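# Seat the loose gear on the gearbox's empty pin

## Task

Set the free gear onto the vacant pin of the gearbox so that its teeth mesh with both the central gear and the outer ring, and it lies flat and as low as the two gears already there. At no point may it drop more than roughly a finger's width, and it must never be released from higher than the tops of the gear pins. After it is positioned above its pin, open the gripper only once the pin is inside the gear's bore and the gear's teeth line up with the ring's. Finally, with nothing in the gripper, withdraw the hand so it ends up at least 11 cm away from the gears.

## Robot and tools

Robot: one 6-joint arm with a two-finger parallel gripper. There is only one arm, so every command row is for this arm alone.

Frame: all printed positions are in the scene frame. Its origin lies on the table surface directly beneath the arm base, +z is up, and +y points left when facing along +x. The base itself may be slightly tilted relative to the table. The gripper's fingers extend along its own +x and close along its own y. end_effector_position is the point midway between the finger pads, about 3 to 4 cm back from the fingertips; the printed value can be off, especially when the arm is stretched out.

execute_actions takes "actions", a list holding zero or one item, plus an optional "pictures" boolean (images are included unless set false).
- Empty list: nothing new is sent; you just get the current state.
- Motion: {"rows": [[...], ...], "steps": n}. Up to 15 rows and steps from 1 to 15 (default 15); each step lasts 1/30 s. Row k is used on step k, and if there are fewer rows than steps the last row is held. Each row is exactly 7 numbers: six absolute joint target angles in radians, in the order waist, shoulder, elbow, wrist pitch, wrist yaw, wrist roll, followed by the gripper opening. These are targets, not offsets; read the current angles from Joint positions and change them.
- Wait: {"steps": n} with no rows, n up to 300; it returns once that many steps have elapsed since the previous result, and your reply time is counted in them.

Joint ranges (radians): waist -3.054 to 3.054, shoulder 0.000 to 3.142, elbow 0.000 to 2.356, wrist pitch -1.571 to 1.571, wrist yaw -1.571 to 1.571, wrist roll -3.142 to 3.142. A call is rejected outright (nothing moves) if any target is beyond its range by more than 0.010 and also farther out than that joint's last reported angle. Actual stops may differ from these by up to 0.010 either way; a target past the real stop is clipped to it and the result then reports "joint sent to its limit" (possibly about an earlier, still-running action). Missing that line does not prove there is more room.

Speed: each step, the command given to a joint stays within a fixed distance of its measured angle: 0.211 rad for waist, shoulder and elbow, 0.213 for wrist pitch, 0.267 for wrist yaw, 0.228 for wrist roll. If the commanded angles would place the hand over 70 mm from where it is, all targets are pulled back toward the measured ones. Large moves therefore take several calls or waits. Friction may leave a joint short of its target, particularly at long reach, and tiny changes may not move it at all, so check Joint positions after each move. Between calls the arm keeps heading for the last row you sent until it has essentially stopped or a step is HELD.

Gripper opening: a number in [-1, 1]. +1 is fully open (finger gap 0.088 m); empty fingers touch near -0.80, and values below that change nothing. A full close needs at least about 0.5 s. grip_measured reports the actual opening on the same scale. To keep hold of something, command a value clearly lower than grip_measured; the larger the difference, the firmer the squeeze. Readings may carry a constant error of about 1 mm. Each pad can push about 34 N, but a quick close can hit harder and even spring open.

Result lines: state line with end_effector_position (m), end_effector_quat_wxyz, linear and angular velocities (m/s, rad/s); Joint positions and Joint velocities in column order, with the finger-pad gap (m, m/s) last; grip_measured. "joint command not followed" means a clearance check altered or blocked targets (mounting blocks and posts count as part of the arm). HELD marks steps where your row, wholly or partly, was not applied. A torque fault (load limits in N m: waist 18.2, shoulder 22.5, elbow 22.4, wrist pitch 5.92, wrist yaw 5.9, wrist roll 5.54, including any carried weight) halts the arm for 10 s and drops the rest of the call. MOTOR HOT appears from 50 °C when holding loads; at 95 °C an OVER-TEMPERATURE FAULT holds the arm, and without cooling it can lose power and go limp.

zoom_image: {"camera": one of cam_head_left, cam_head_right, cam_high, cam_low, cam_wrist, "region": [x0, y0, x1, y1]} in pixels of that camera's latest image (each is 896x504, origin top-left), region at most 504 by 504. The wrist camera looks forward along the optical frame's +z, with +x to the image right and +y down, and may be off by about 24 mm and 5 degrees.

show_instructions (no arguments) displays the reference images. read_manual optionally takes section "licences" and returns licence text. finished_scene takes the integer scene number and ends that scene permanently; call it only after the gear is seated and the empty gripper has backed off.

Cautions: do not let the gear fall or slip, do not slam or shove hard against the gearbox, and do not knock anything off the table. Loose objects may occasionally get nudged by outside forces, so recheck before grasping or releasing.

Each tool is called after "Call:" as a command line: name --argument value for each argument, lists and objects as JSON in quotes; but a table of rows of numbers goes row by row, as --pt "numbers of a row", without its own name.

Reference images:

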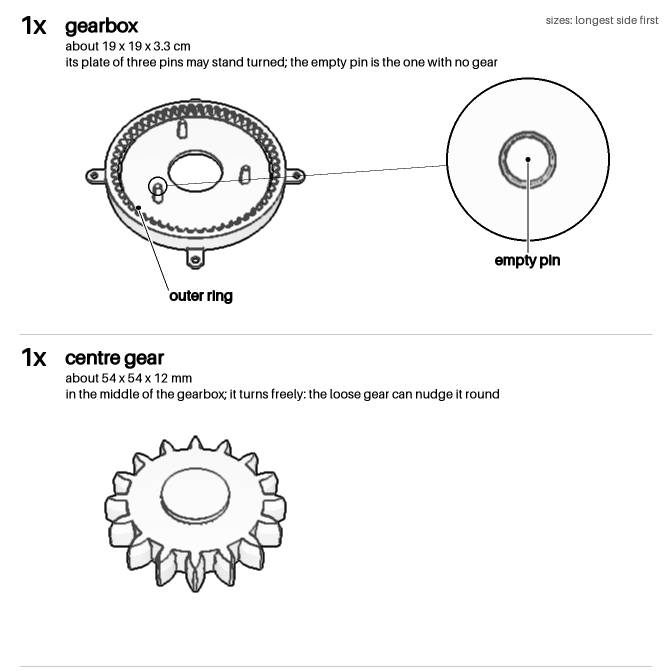

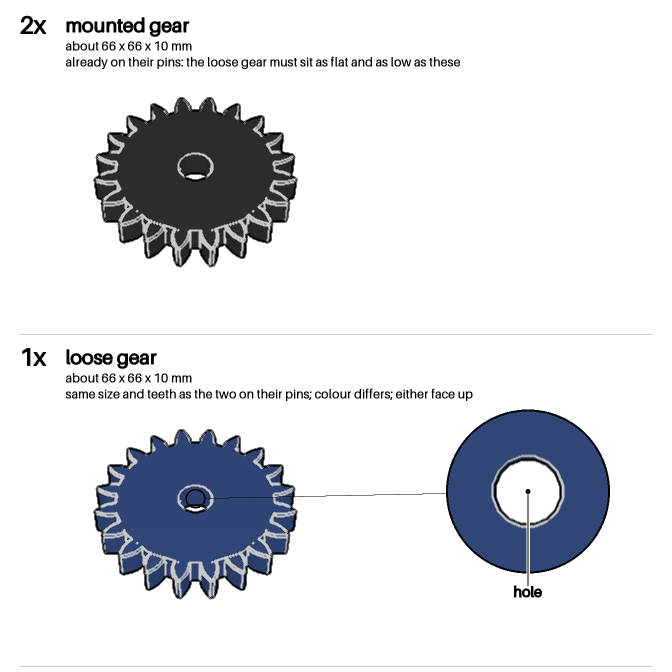

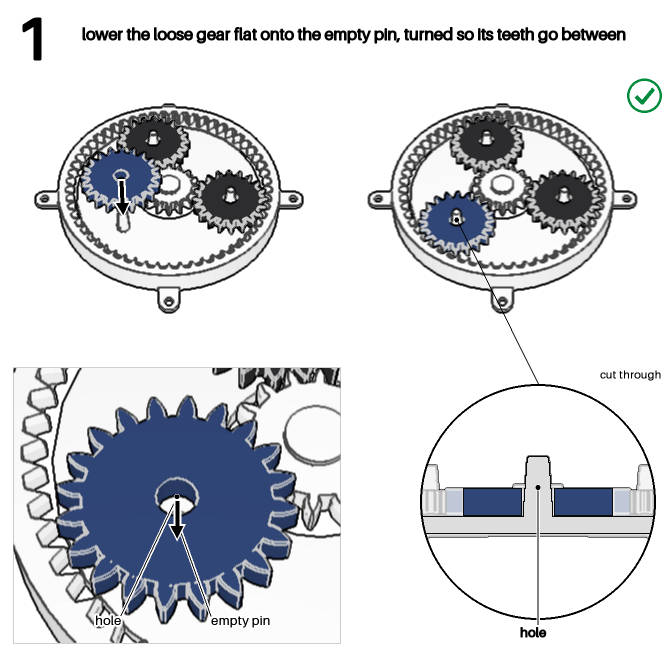

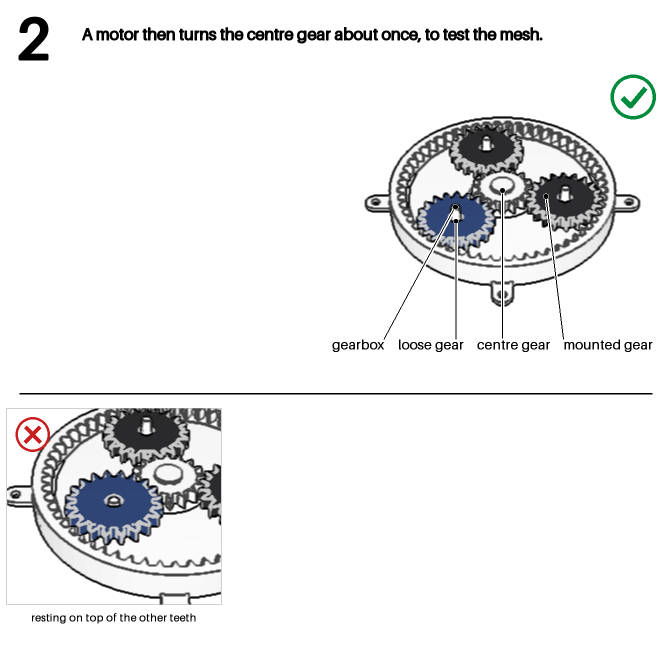

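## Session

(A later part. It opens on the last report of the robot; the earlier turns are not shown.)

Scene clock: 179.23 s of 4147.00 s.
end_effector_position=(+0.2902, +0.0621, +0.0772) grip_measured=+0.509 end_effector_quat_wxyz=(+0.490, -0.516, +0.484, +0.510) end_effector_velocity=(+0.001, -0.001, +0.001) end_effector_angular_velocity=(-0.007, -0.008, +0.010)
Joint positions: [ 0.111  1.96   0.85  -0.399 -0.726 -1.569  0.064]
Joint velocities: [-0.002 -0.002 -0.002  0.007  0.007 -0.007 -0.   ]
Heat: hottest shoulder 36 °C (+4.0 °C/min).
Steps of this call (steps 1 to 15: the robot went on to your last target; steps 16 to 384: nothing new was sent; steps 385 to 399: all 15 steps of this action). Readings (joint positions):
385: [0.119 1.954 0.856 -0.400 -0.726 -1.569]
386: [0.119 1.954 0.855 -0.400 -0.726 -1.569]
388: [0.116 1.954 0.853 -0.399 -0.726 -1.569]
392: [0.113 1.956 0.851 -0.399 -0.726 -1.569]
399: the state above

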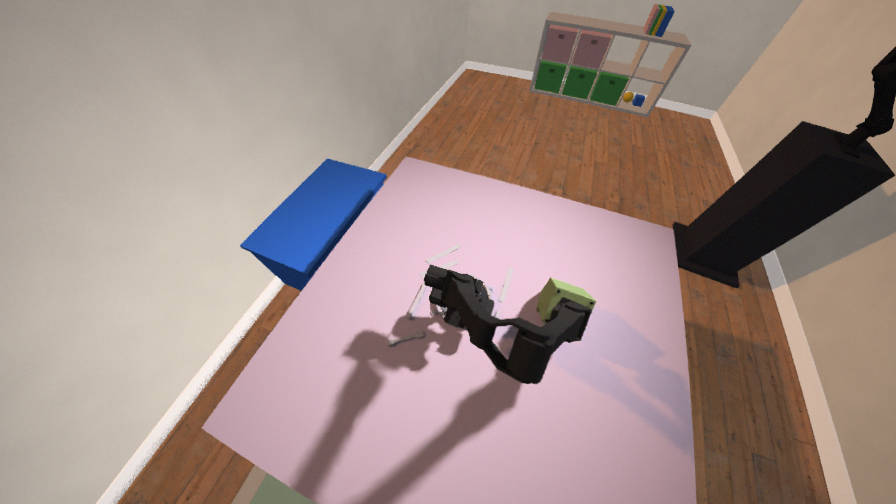

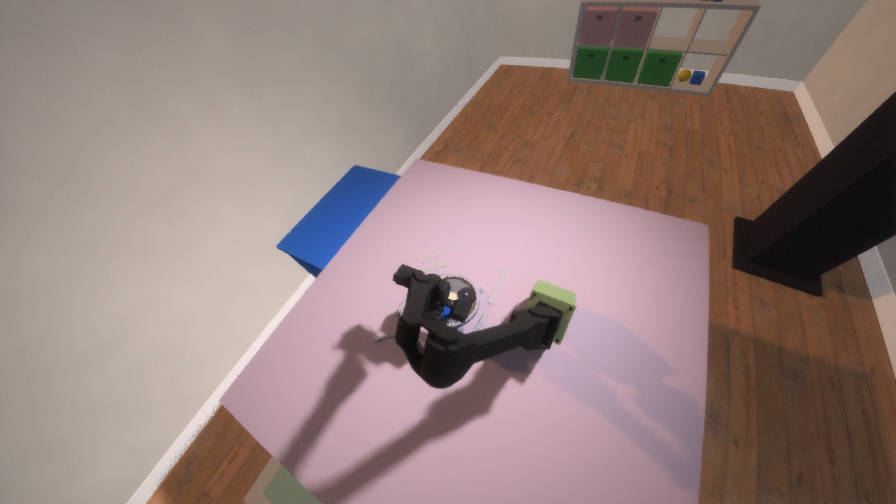

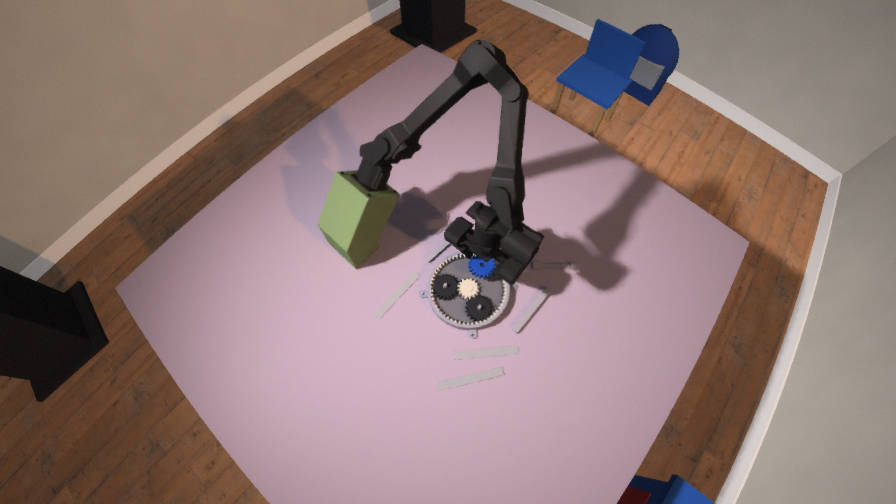

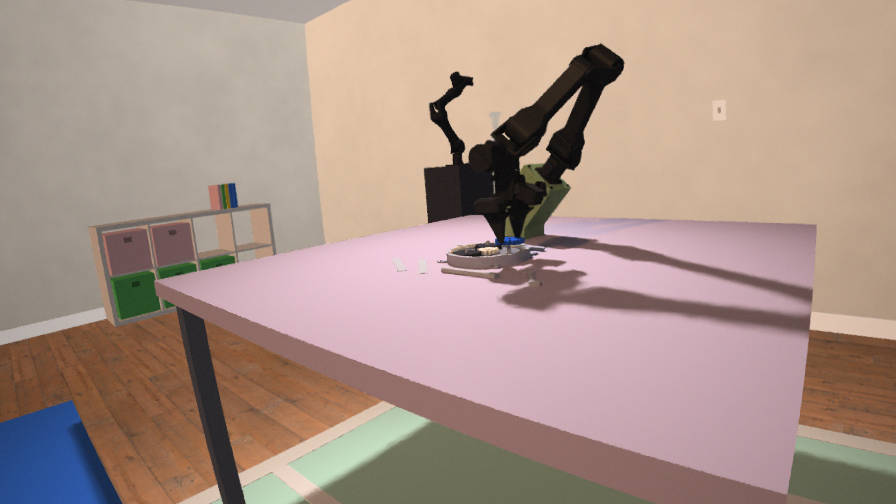

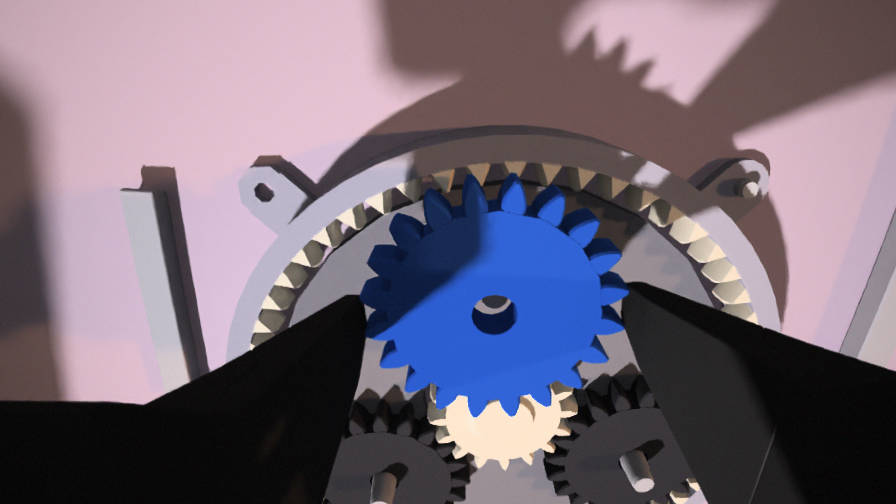

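Call:
execute_actions --actions '[{"rows":[[0.097,1.975,0.842,-0.397,-0.728,-1.69,0.2]],"steps":15}]'

Call:
zoom_image --camera "cam_wrist" --region '[350,140,650,440]'

Scene clock: 188.00 s of 4147.00 s.
end_effector_position=(+0.2893, +0.0588, +0.0773) grip_measured=+0.509 end_effector_quat_wxyz=(-0.462, +0.540, -0.457, -0.535) end_effector_velocity=(-0.004, -0.002, +0.000) end_effector_angular_velocity=(+0.006, +0.008, +0.020)
Joint positions: [ 0.103  1.965  0.847 -0.398 -0.726 -1.684  0.064]
Joint velocities: [-0.007  0.002 -0.007 -0.007 -0.007 -0.037 -0.   ]
Heat: hottest waist 35 °C (+3.0 °C/min).
Steps of this call (steps 1 to 15: the robot went on to your last target; steps 16 to 248: nothing new was sent; steps 249 to 263: all 15 steps of this action). Readings (joint positions):
249: [0.110 1.962 0.850 -0.398 -0.726 -1.585]
250: [0.109 1.962 0.849 -0.398 -0.726 -1.610]
252: [0.106 1.963 0.848 -0.398 -0.726 -1.642]
256: [0.103 1.965 0.847 -0.398 -0.726 -1.671]
263: the state above

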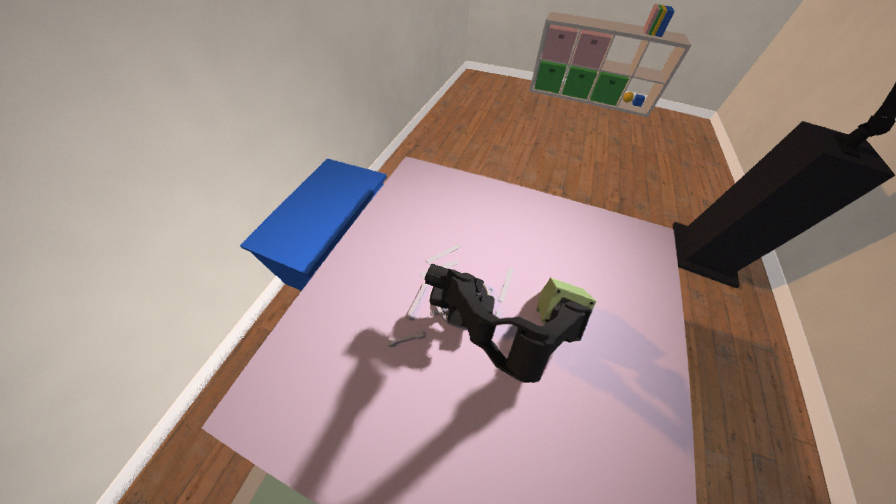

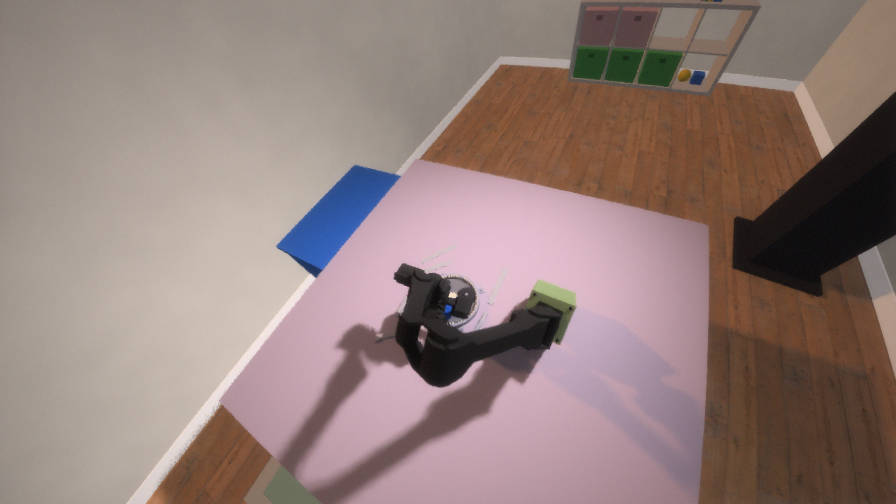

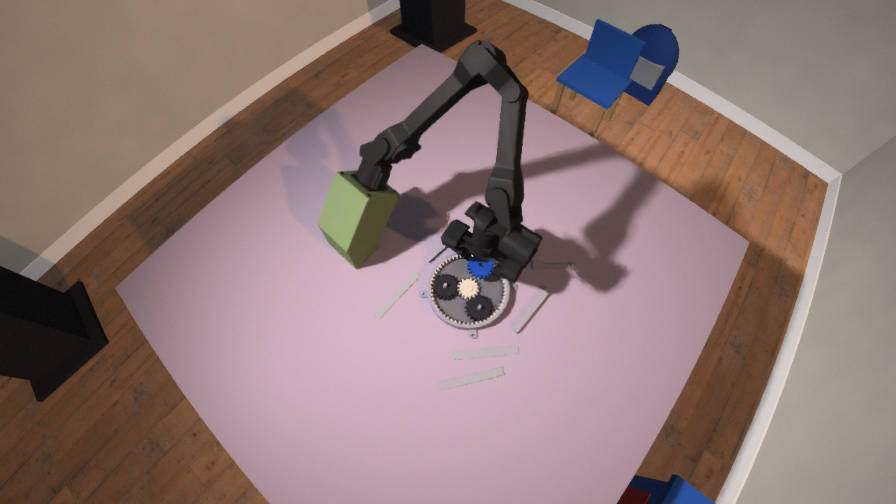

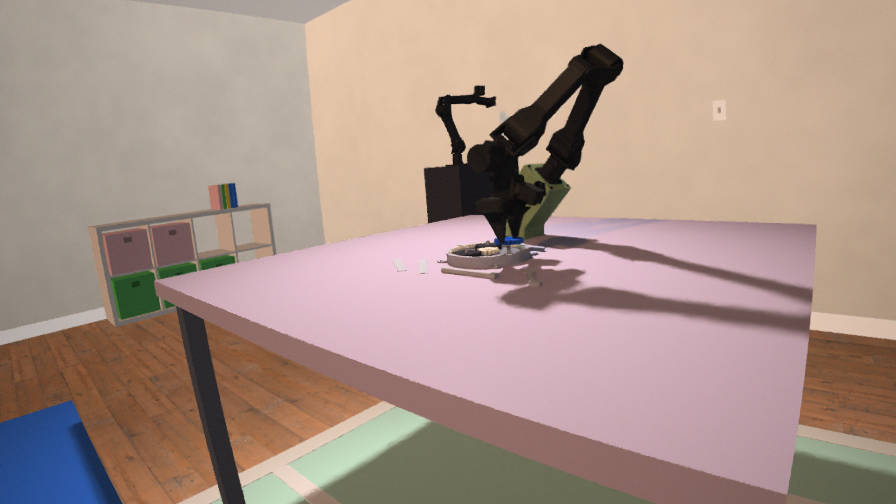

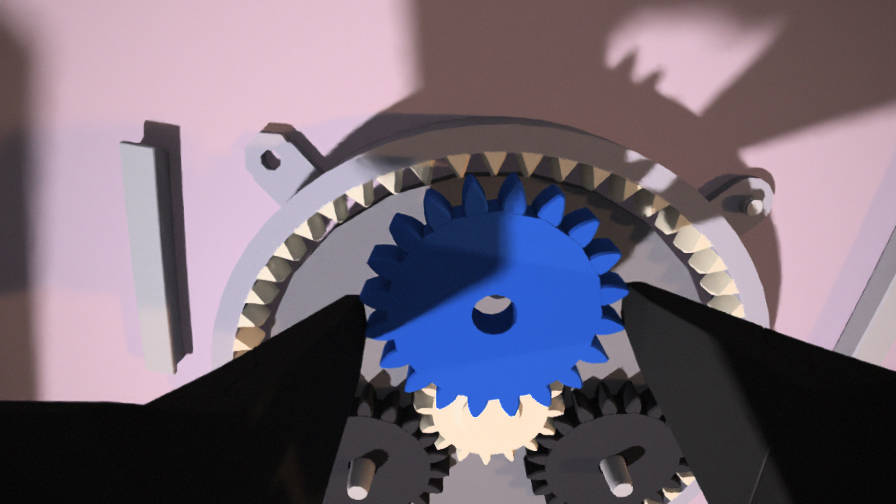

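Region (350, 140, 650, 440) of cam_wrist's 896x504 image, scaled by 1.680, with more detail than that image has.

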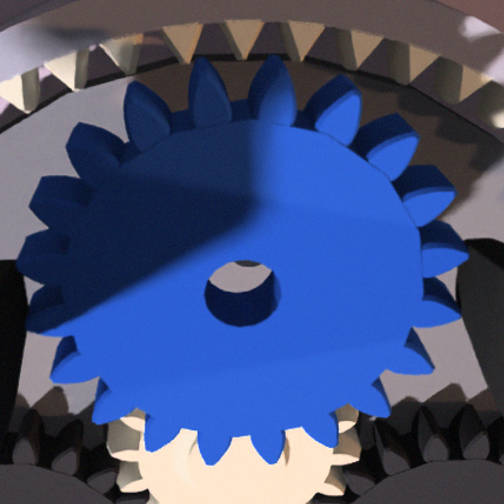

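Call:
execute_actions --actions '[{"rows":[[0.112,1.98,0.839,-0.383,-0.728,-1.69,0.2],[0.112,1.98,0.839,-0.383,-0.728,-1.69,0.2],[0.112,1.98,0.839,-0.383,-0.728,-1.69,0.2],[0.112,1.98,0.839,-0.383,-0.728,-1.69,0.2],[0.121,1.986,0.835,-0.365,-0.728,-1.69,0.2]],"steps":15}]'

Call:
zoom_image --camera "cam_wrist" --region '[350,140,650,440]'

Call:
zoom_image --camera "cam_low" --region '[430,200,570,280]'

Scene clock: 199.93 s of 4147.00 s.
end_effector_position=(+0.2893, +0.0598, +0.0720) grip_measured=+0.509 end_effector_quat_wxyz=(-0.456, +0.545, -0.450, -0.540) end_effector_velocity=(+0.001, -0.000, +0.002) end_effector_angular_velocity=(+0.007, -0.010, +0.021)
Joint positions: [ 0.118  1.975  0.841 -0.369 -0.726 -1.686  0.064]
Joint velocities: [-0.007 -0.002 -0.002  0.007 -0.007 -0.022 -0.001]
Heat: hottest waist 36 °C (+3.0 °C/min).
Steps of this call (steps 1 to 15: the robot went on to your last target; steps 16 to 343: nothing new was sent; steps 344 to 358: all 15 steps of this action). Readings (joint positions):
344: [0.103 1.967 0.846 -0.397 -0.726 -1.686]
345: [0.103 1.968 0.846 -0.394 -0.726 -1.686]
347: [0.106 1.968 0.845 -0.390 -0.726 -1.686]
351: [0.116 1.973 0.842 -0.375 -0.726 -1.686]
358: the state above

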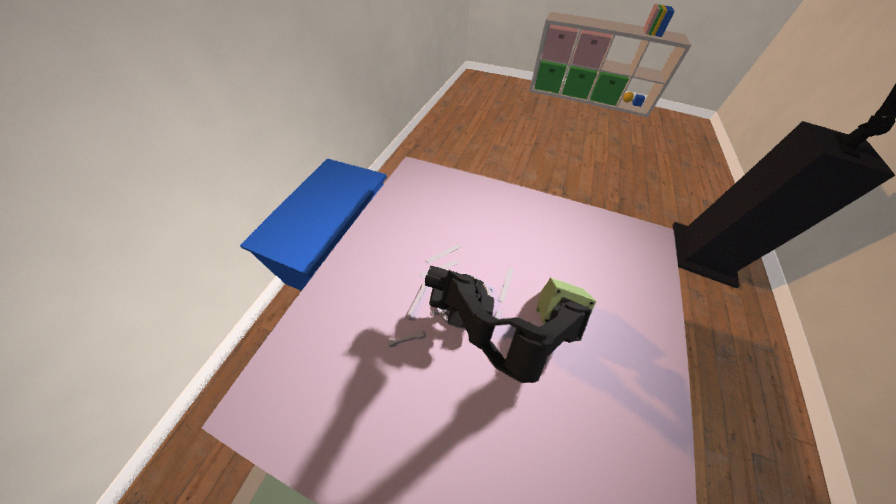

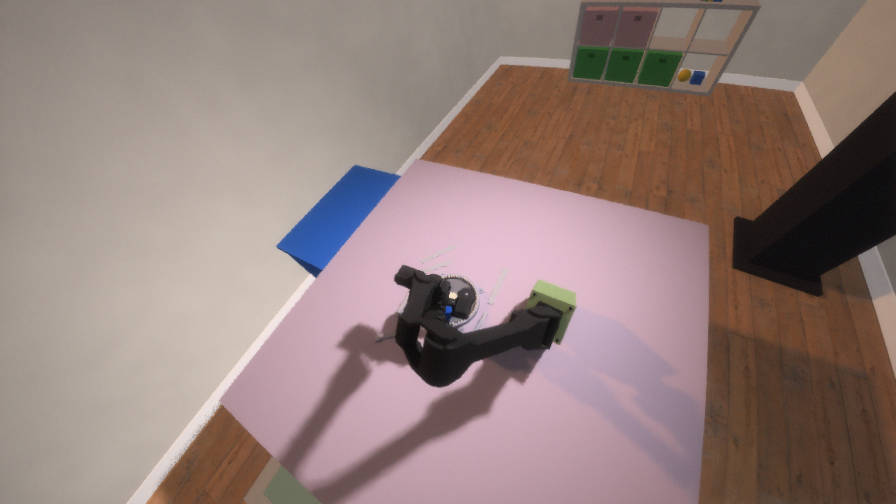

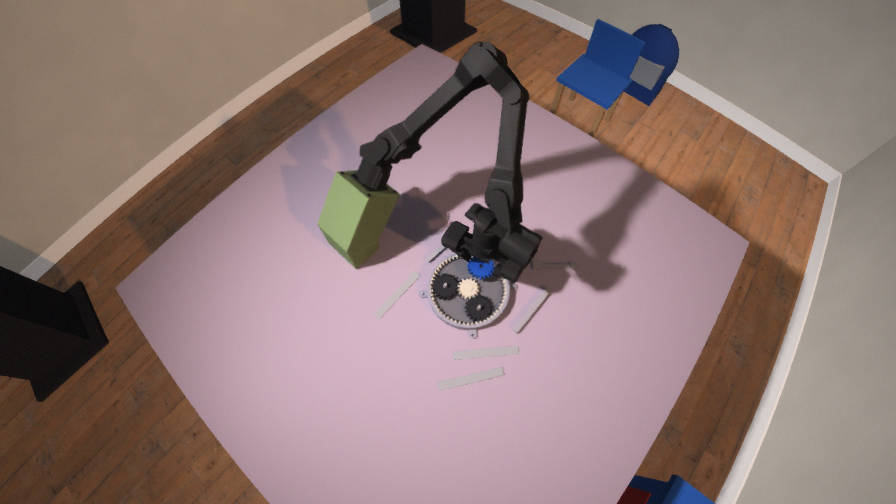

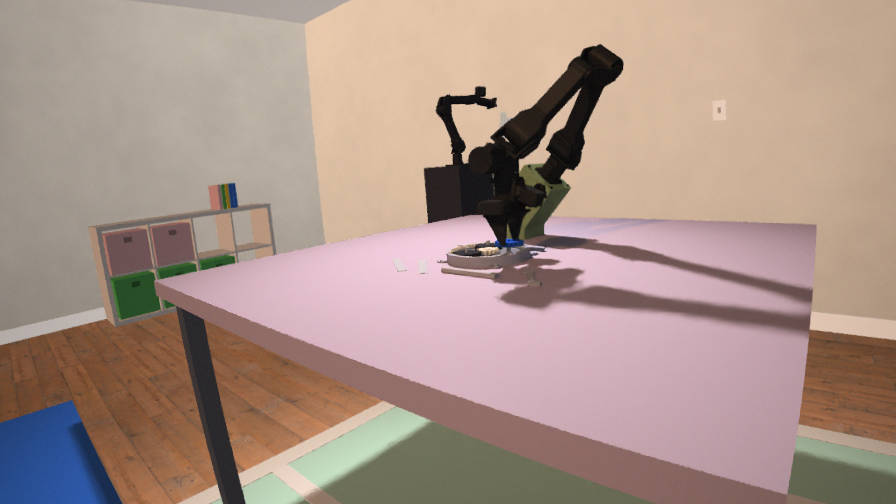

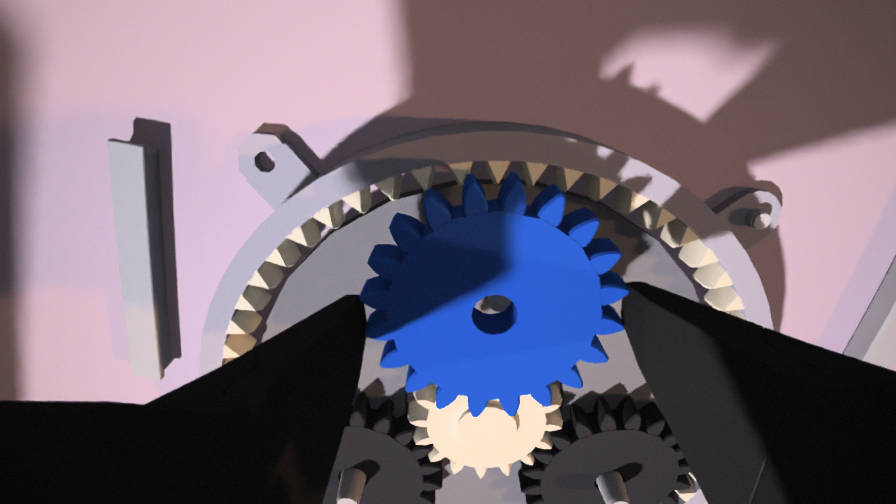

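Region (350, 140, 650, 440) of cam_wrist's 896x504 image, scaled by 1.680, with more detail than that image has.

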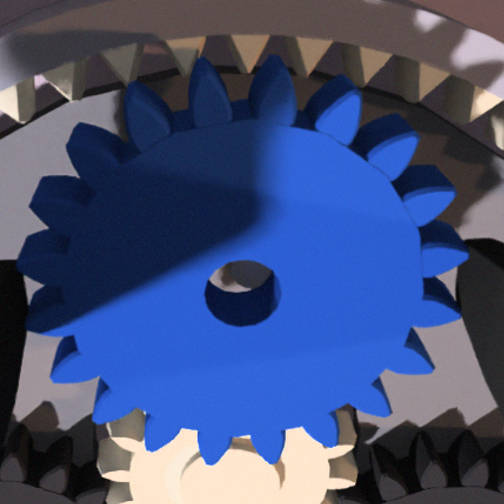

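Region (430, 200, 570, 280) of cam_low's 896x504 image, scaled by 3.600, with more detail than that image has; it fills the top 288 rows of this view, and the rest is white.

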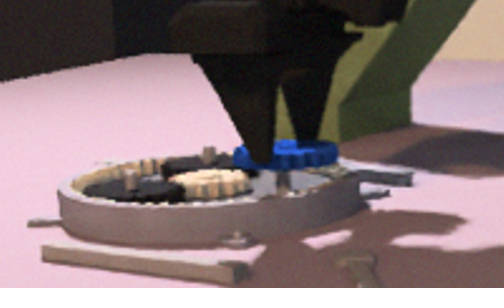

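Call:
execute_actions --actions '[{"rows":[[0.128,1.994,0.84,-0.35,-0.728,-1.69,0.2],[0.128,1.994,0.84,-0.35,-0.728,-1.69,0.2],[0.128,1.994,0.84,-0.35,-0.728,-1.69,0.2],[0.128,1.994,0.84,-0.35,-0.728,-1.69,0.2],[0.135,2.002,0.84,-0.337,-0.728,-1.69,0.2]],"steps":15}]'

Call:
zoom_image --camera "cam_wrist" --region '[350,140,650,440]'

Call:
zoom_image --camera "cam_low" --region '[430,200,570,280]'

Scene clock: 204.33 s of 4147.00 s.
end_effector_position=(+0.2936, +0.0592, +0.0712) grip_measured=+0.508 end_effector_quat_wxyz=(-0.456, +0.553, -0.442, -0.539) end_effector_velocity=(-0.001, +0.000, +0.000) end_effector_angular_velocity=(+0.007, +0.004, +0.001)
Joint positions: [ 0.118  1.979  0.84  -0.341 -0.725 -1.686  0.064]
Joint velocities: [-0.002  0.002  0.002 -0.007 -0.007 -0.007  0.   ]
Heat: hottest waist 36 °C (+2.0 °C/min).
Steps of this call (steps 1 to 15: the robot went on to your last target; steps 16 to 117: nothing new was sent; steps 118 to 132: all 15 steps of this action). Readings (joint positions):
118: [0.118 1.975 0.840 -0.365 -0.726 -1.686]
119: [0.118 1.975 0.840 -0.364 -0.726 -1.686]
121: [0.118 1.976 0.840 -0.361 -0.726 -1.686]
125: [0.118 1.978 0.840 -0.347 -0.726 -1.686]
132: the state above

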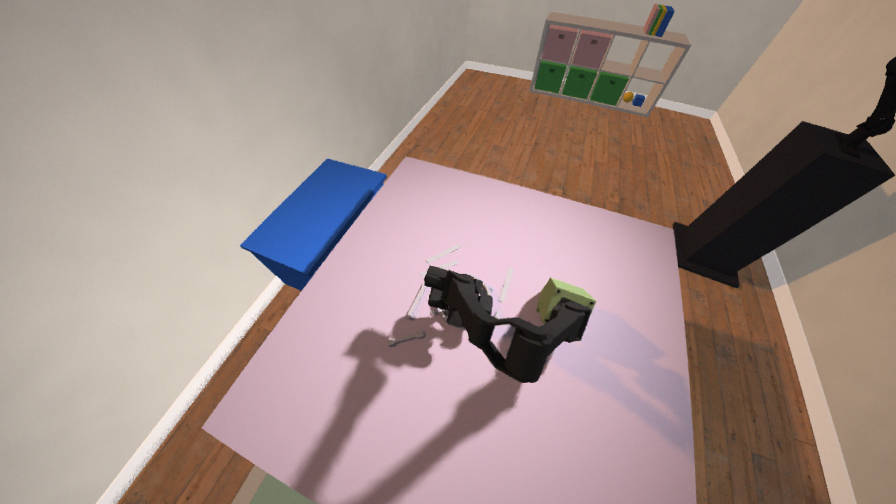

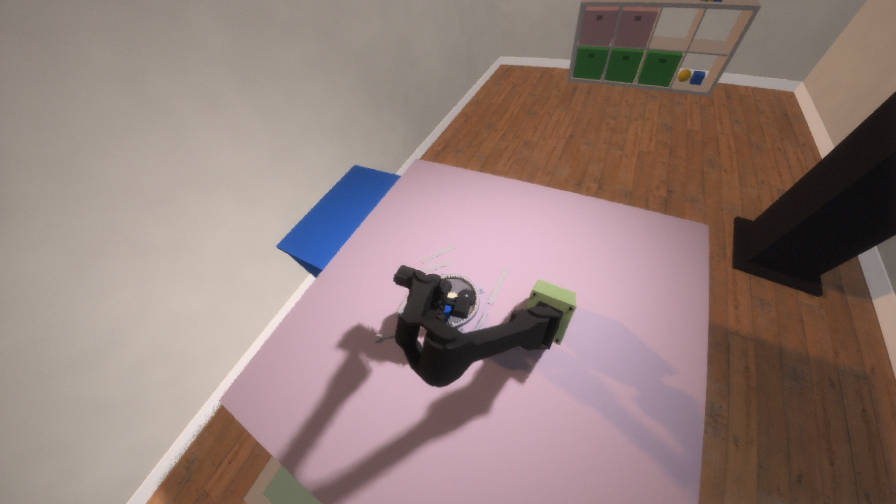

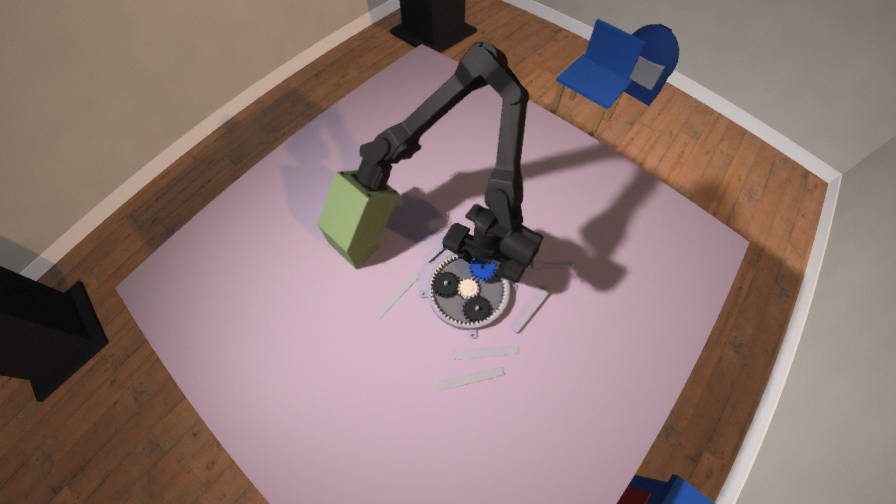

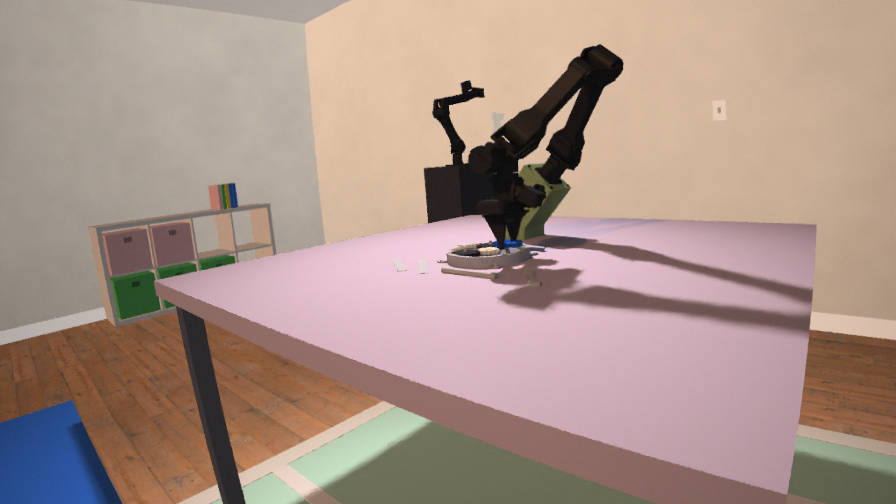

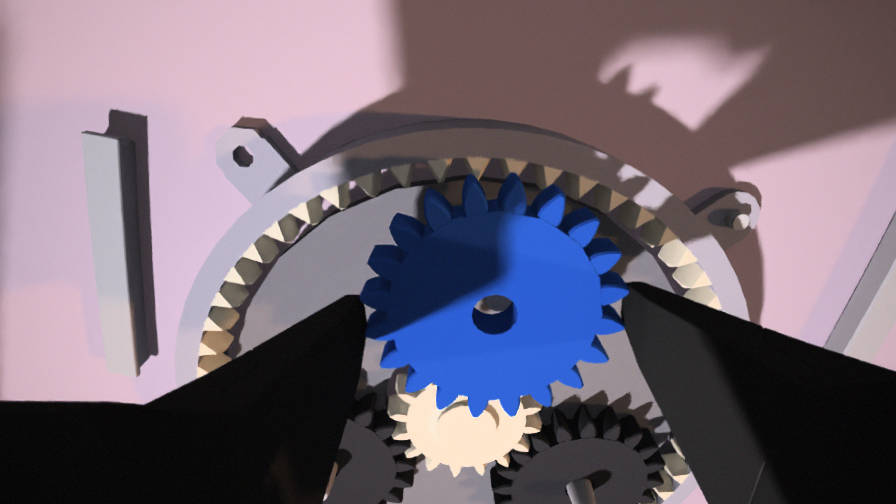

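Region (350, 140, 650, 440) of cam_wrist's 896x504 image, scaled by 1.680, with more detail than that image has.

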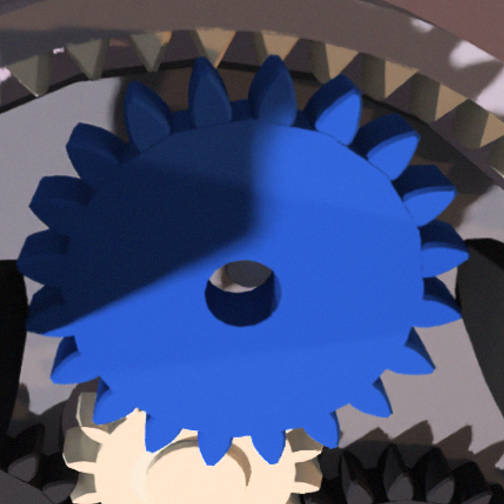

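Region (430, 200, 570, 280) of cam_low's 896x504 image, scaled by 3.600, with more detail than that image has; it fills the top 288 rows of this view, and the rest is white.

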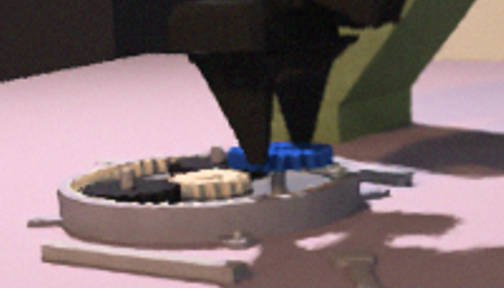

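Call:
execute_actions --actions '[{"rows":[[0.118,1.955,0.84,-0.35,-0.728,-1.69,0.2],[0.118,1.955,0.84,-0.35,-0.728,-1.69,0.2],[0.118,1.955,0.84,-0.35,-0.728,-1.69,0.2],[0.118,1.955,0.84,-0.35,-0.728,-1.69,0.2],[0.118,1.955,0.84,-0.36,-0.728,-1.69,0.2],[0.118,1.955,0.84,-0.372,-0.728,-1.69,0.2]],"steps":15}]'

Call:
zoom_image --camera "cam_wrist" --region '[350,140,650,440]'

Call:
zoom_image --camera "cam_low" --region '[430,200,570,280]'

Scene clock: 209.40 s of 4147.00 s.
end_effector_position=(+0.2897, +0.0609, +0.0727) grip_measured=+0.508 end_effector_quat_wxyz=(-0.456, +0.547, -0.449, -0.540) end_effector_velocity=(-0.006, +0.003, +0.001) end_effector_angular_velocity=(+0.021, +0.016, -0.023)
Joint positions: [ 0.119  1.97   0.84  -0.369 -0.726 -1.687  0.064]
Joint velocities: [-0.002 -0.007 -0.007 -0.022 -0.022  0.007  0.   ]
Heat: hottest waist 35 °C (+1.0 °C/min).
Steps of this call (steps 1 to 15: the robot went on to your last target; steps 16 to 137: nothing new was sent; steps 138 to 152: all 15 steps of this action). Readings (joint positions):
138: [0.118 1.979 0.840 -0.340 -0.726 -1.687]
139: [0.118 1.978 0.840 -0.340 -0.726 -1.687]
141: [0.118 1.976 0.840 -0.342 -0.726 -1.687]
145: [0.119 1.973 0.840 -0.361 -0.726 -1.687]
152: the state above

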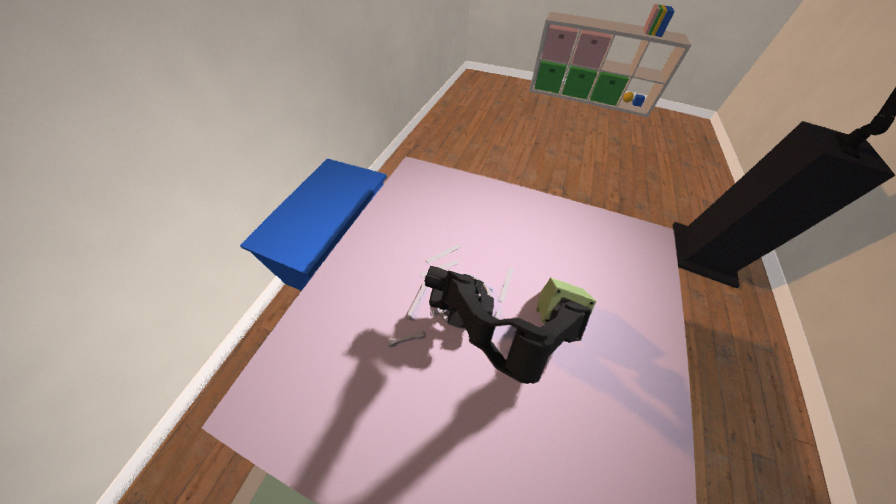

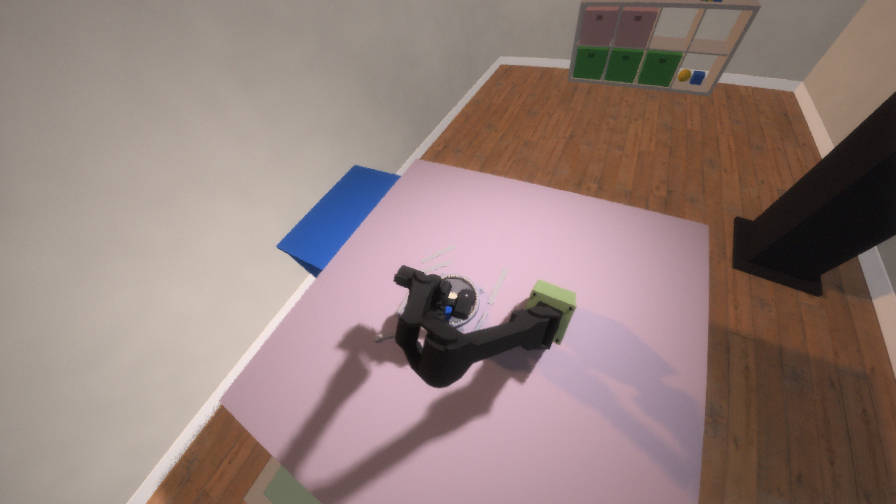

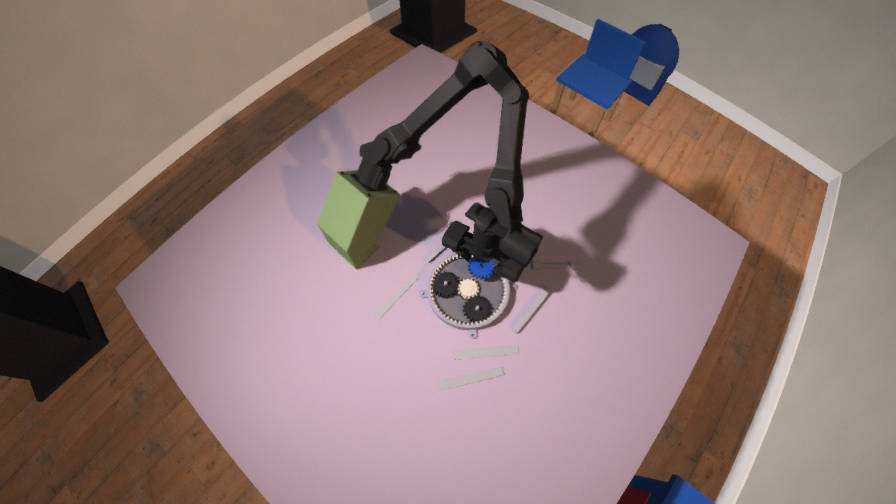

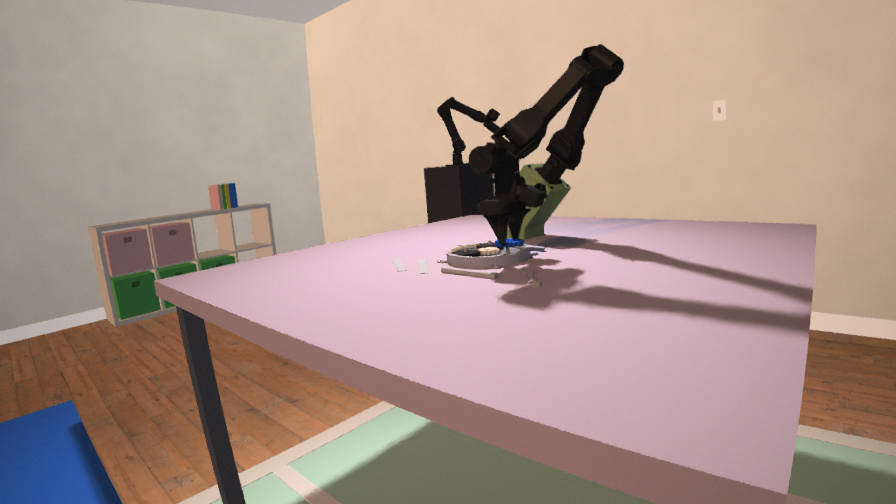

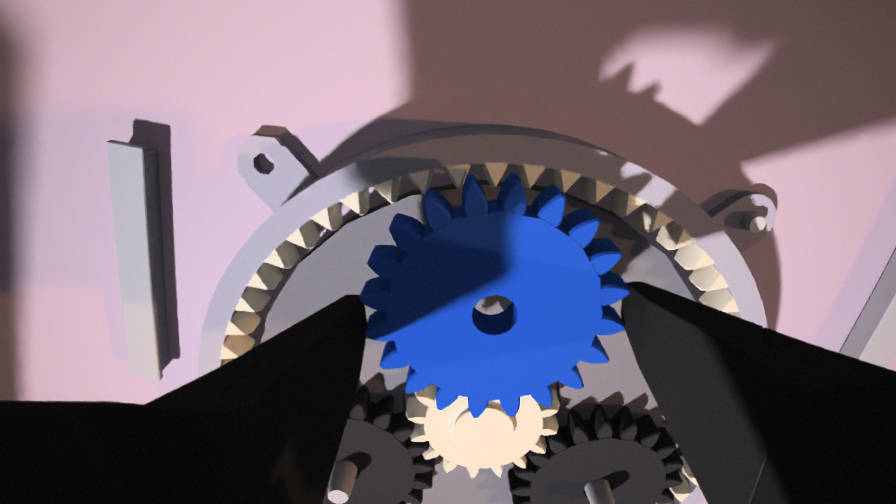

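Region (350, 140, 650, 440) of cam_wrist's 896x504 image, scaled by 1.680, with more detail than that image has.

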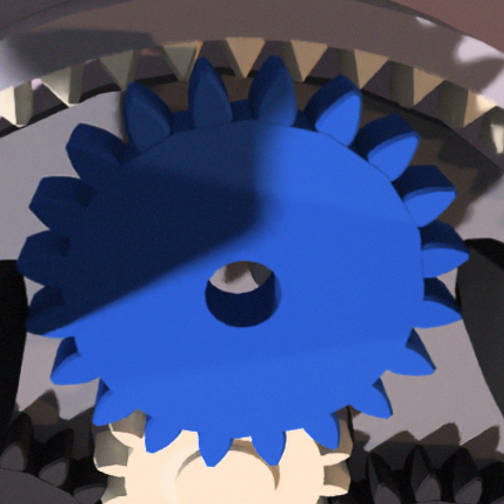

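Region (430, 200, 570, 280) of cam_low's 896x504 image, scaled by 3.600, with more detail than that image has; it fills the top 288 rows of this view, and the rest is white.

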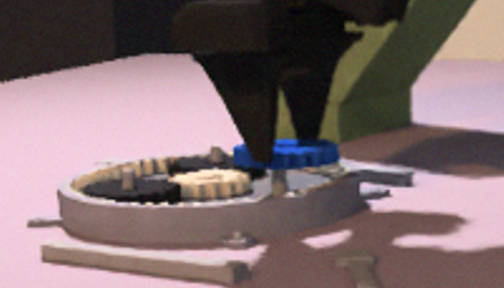

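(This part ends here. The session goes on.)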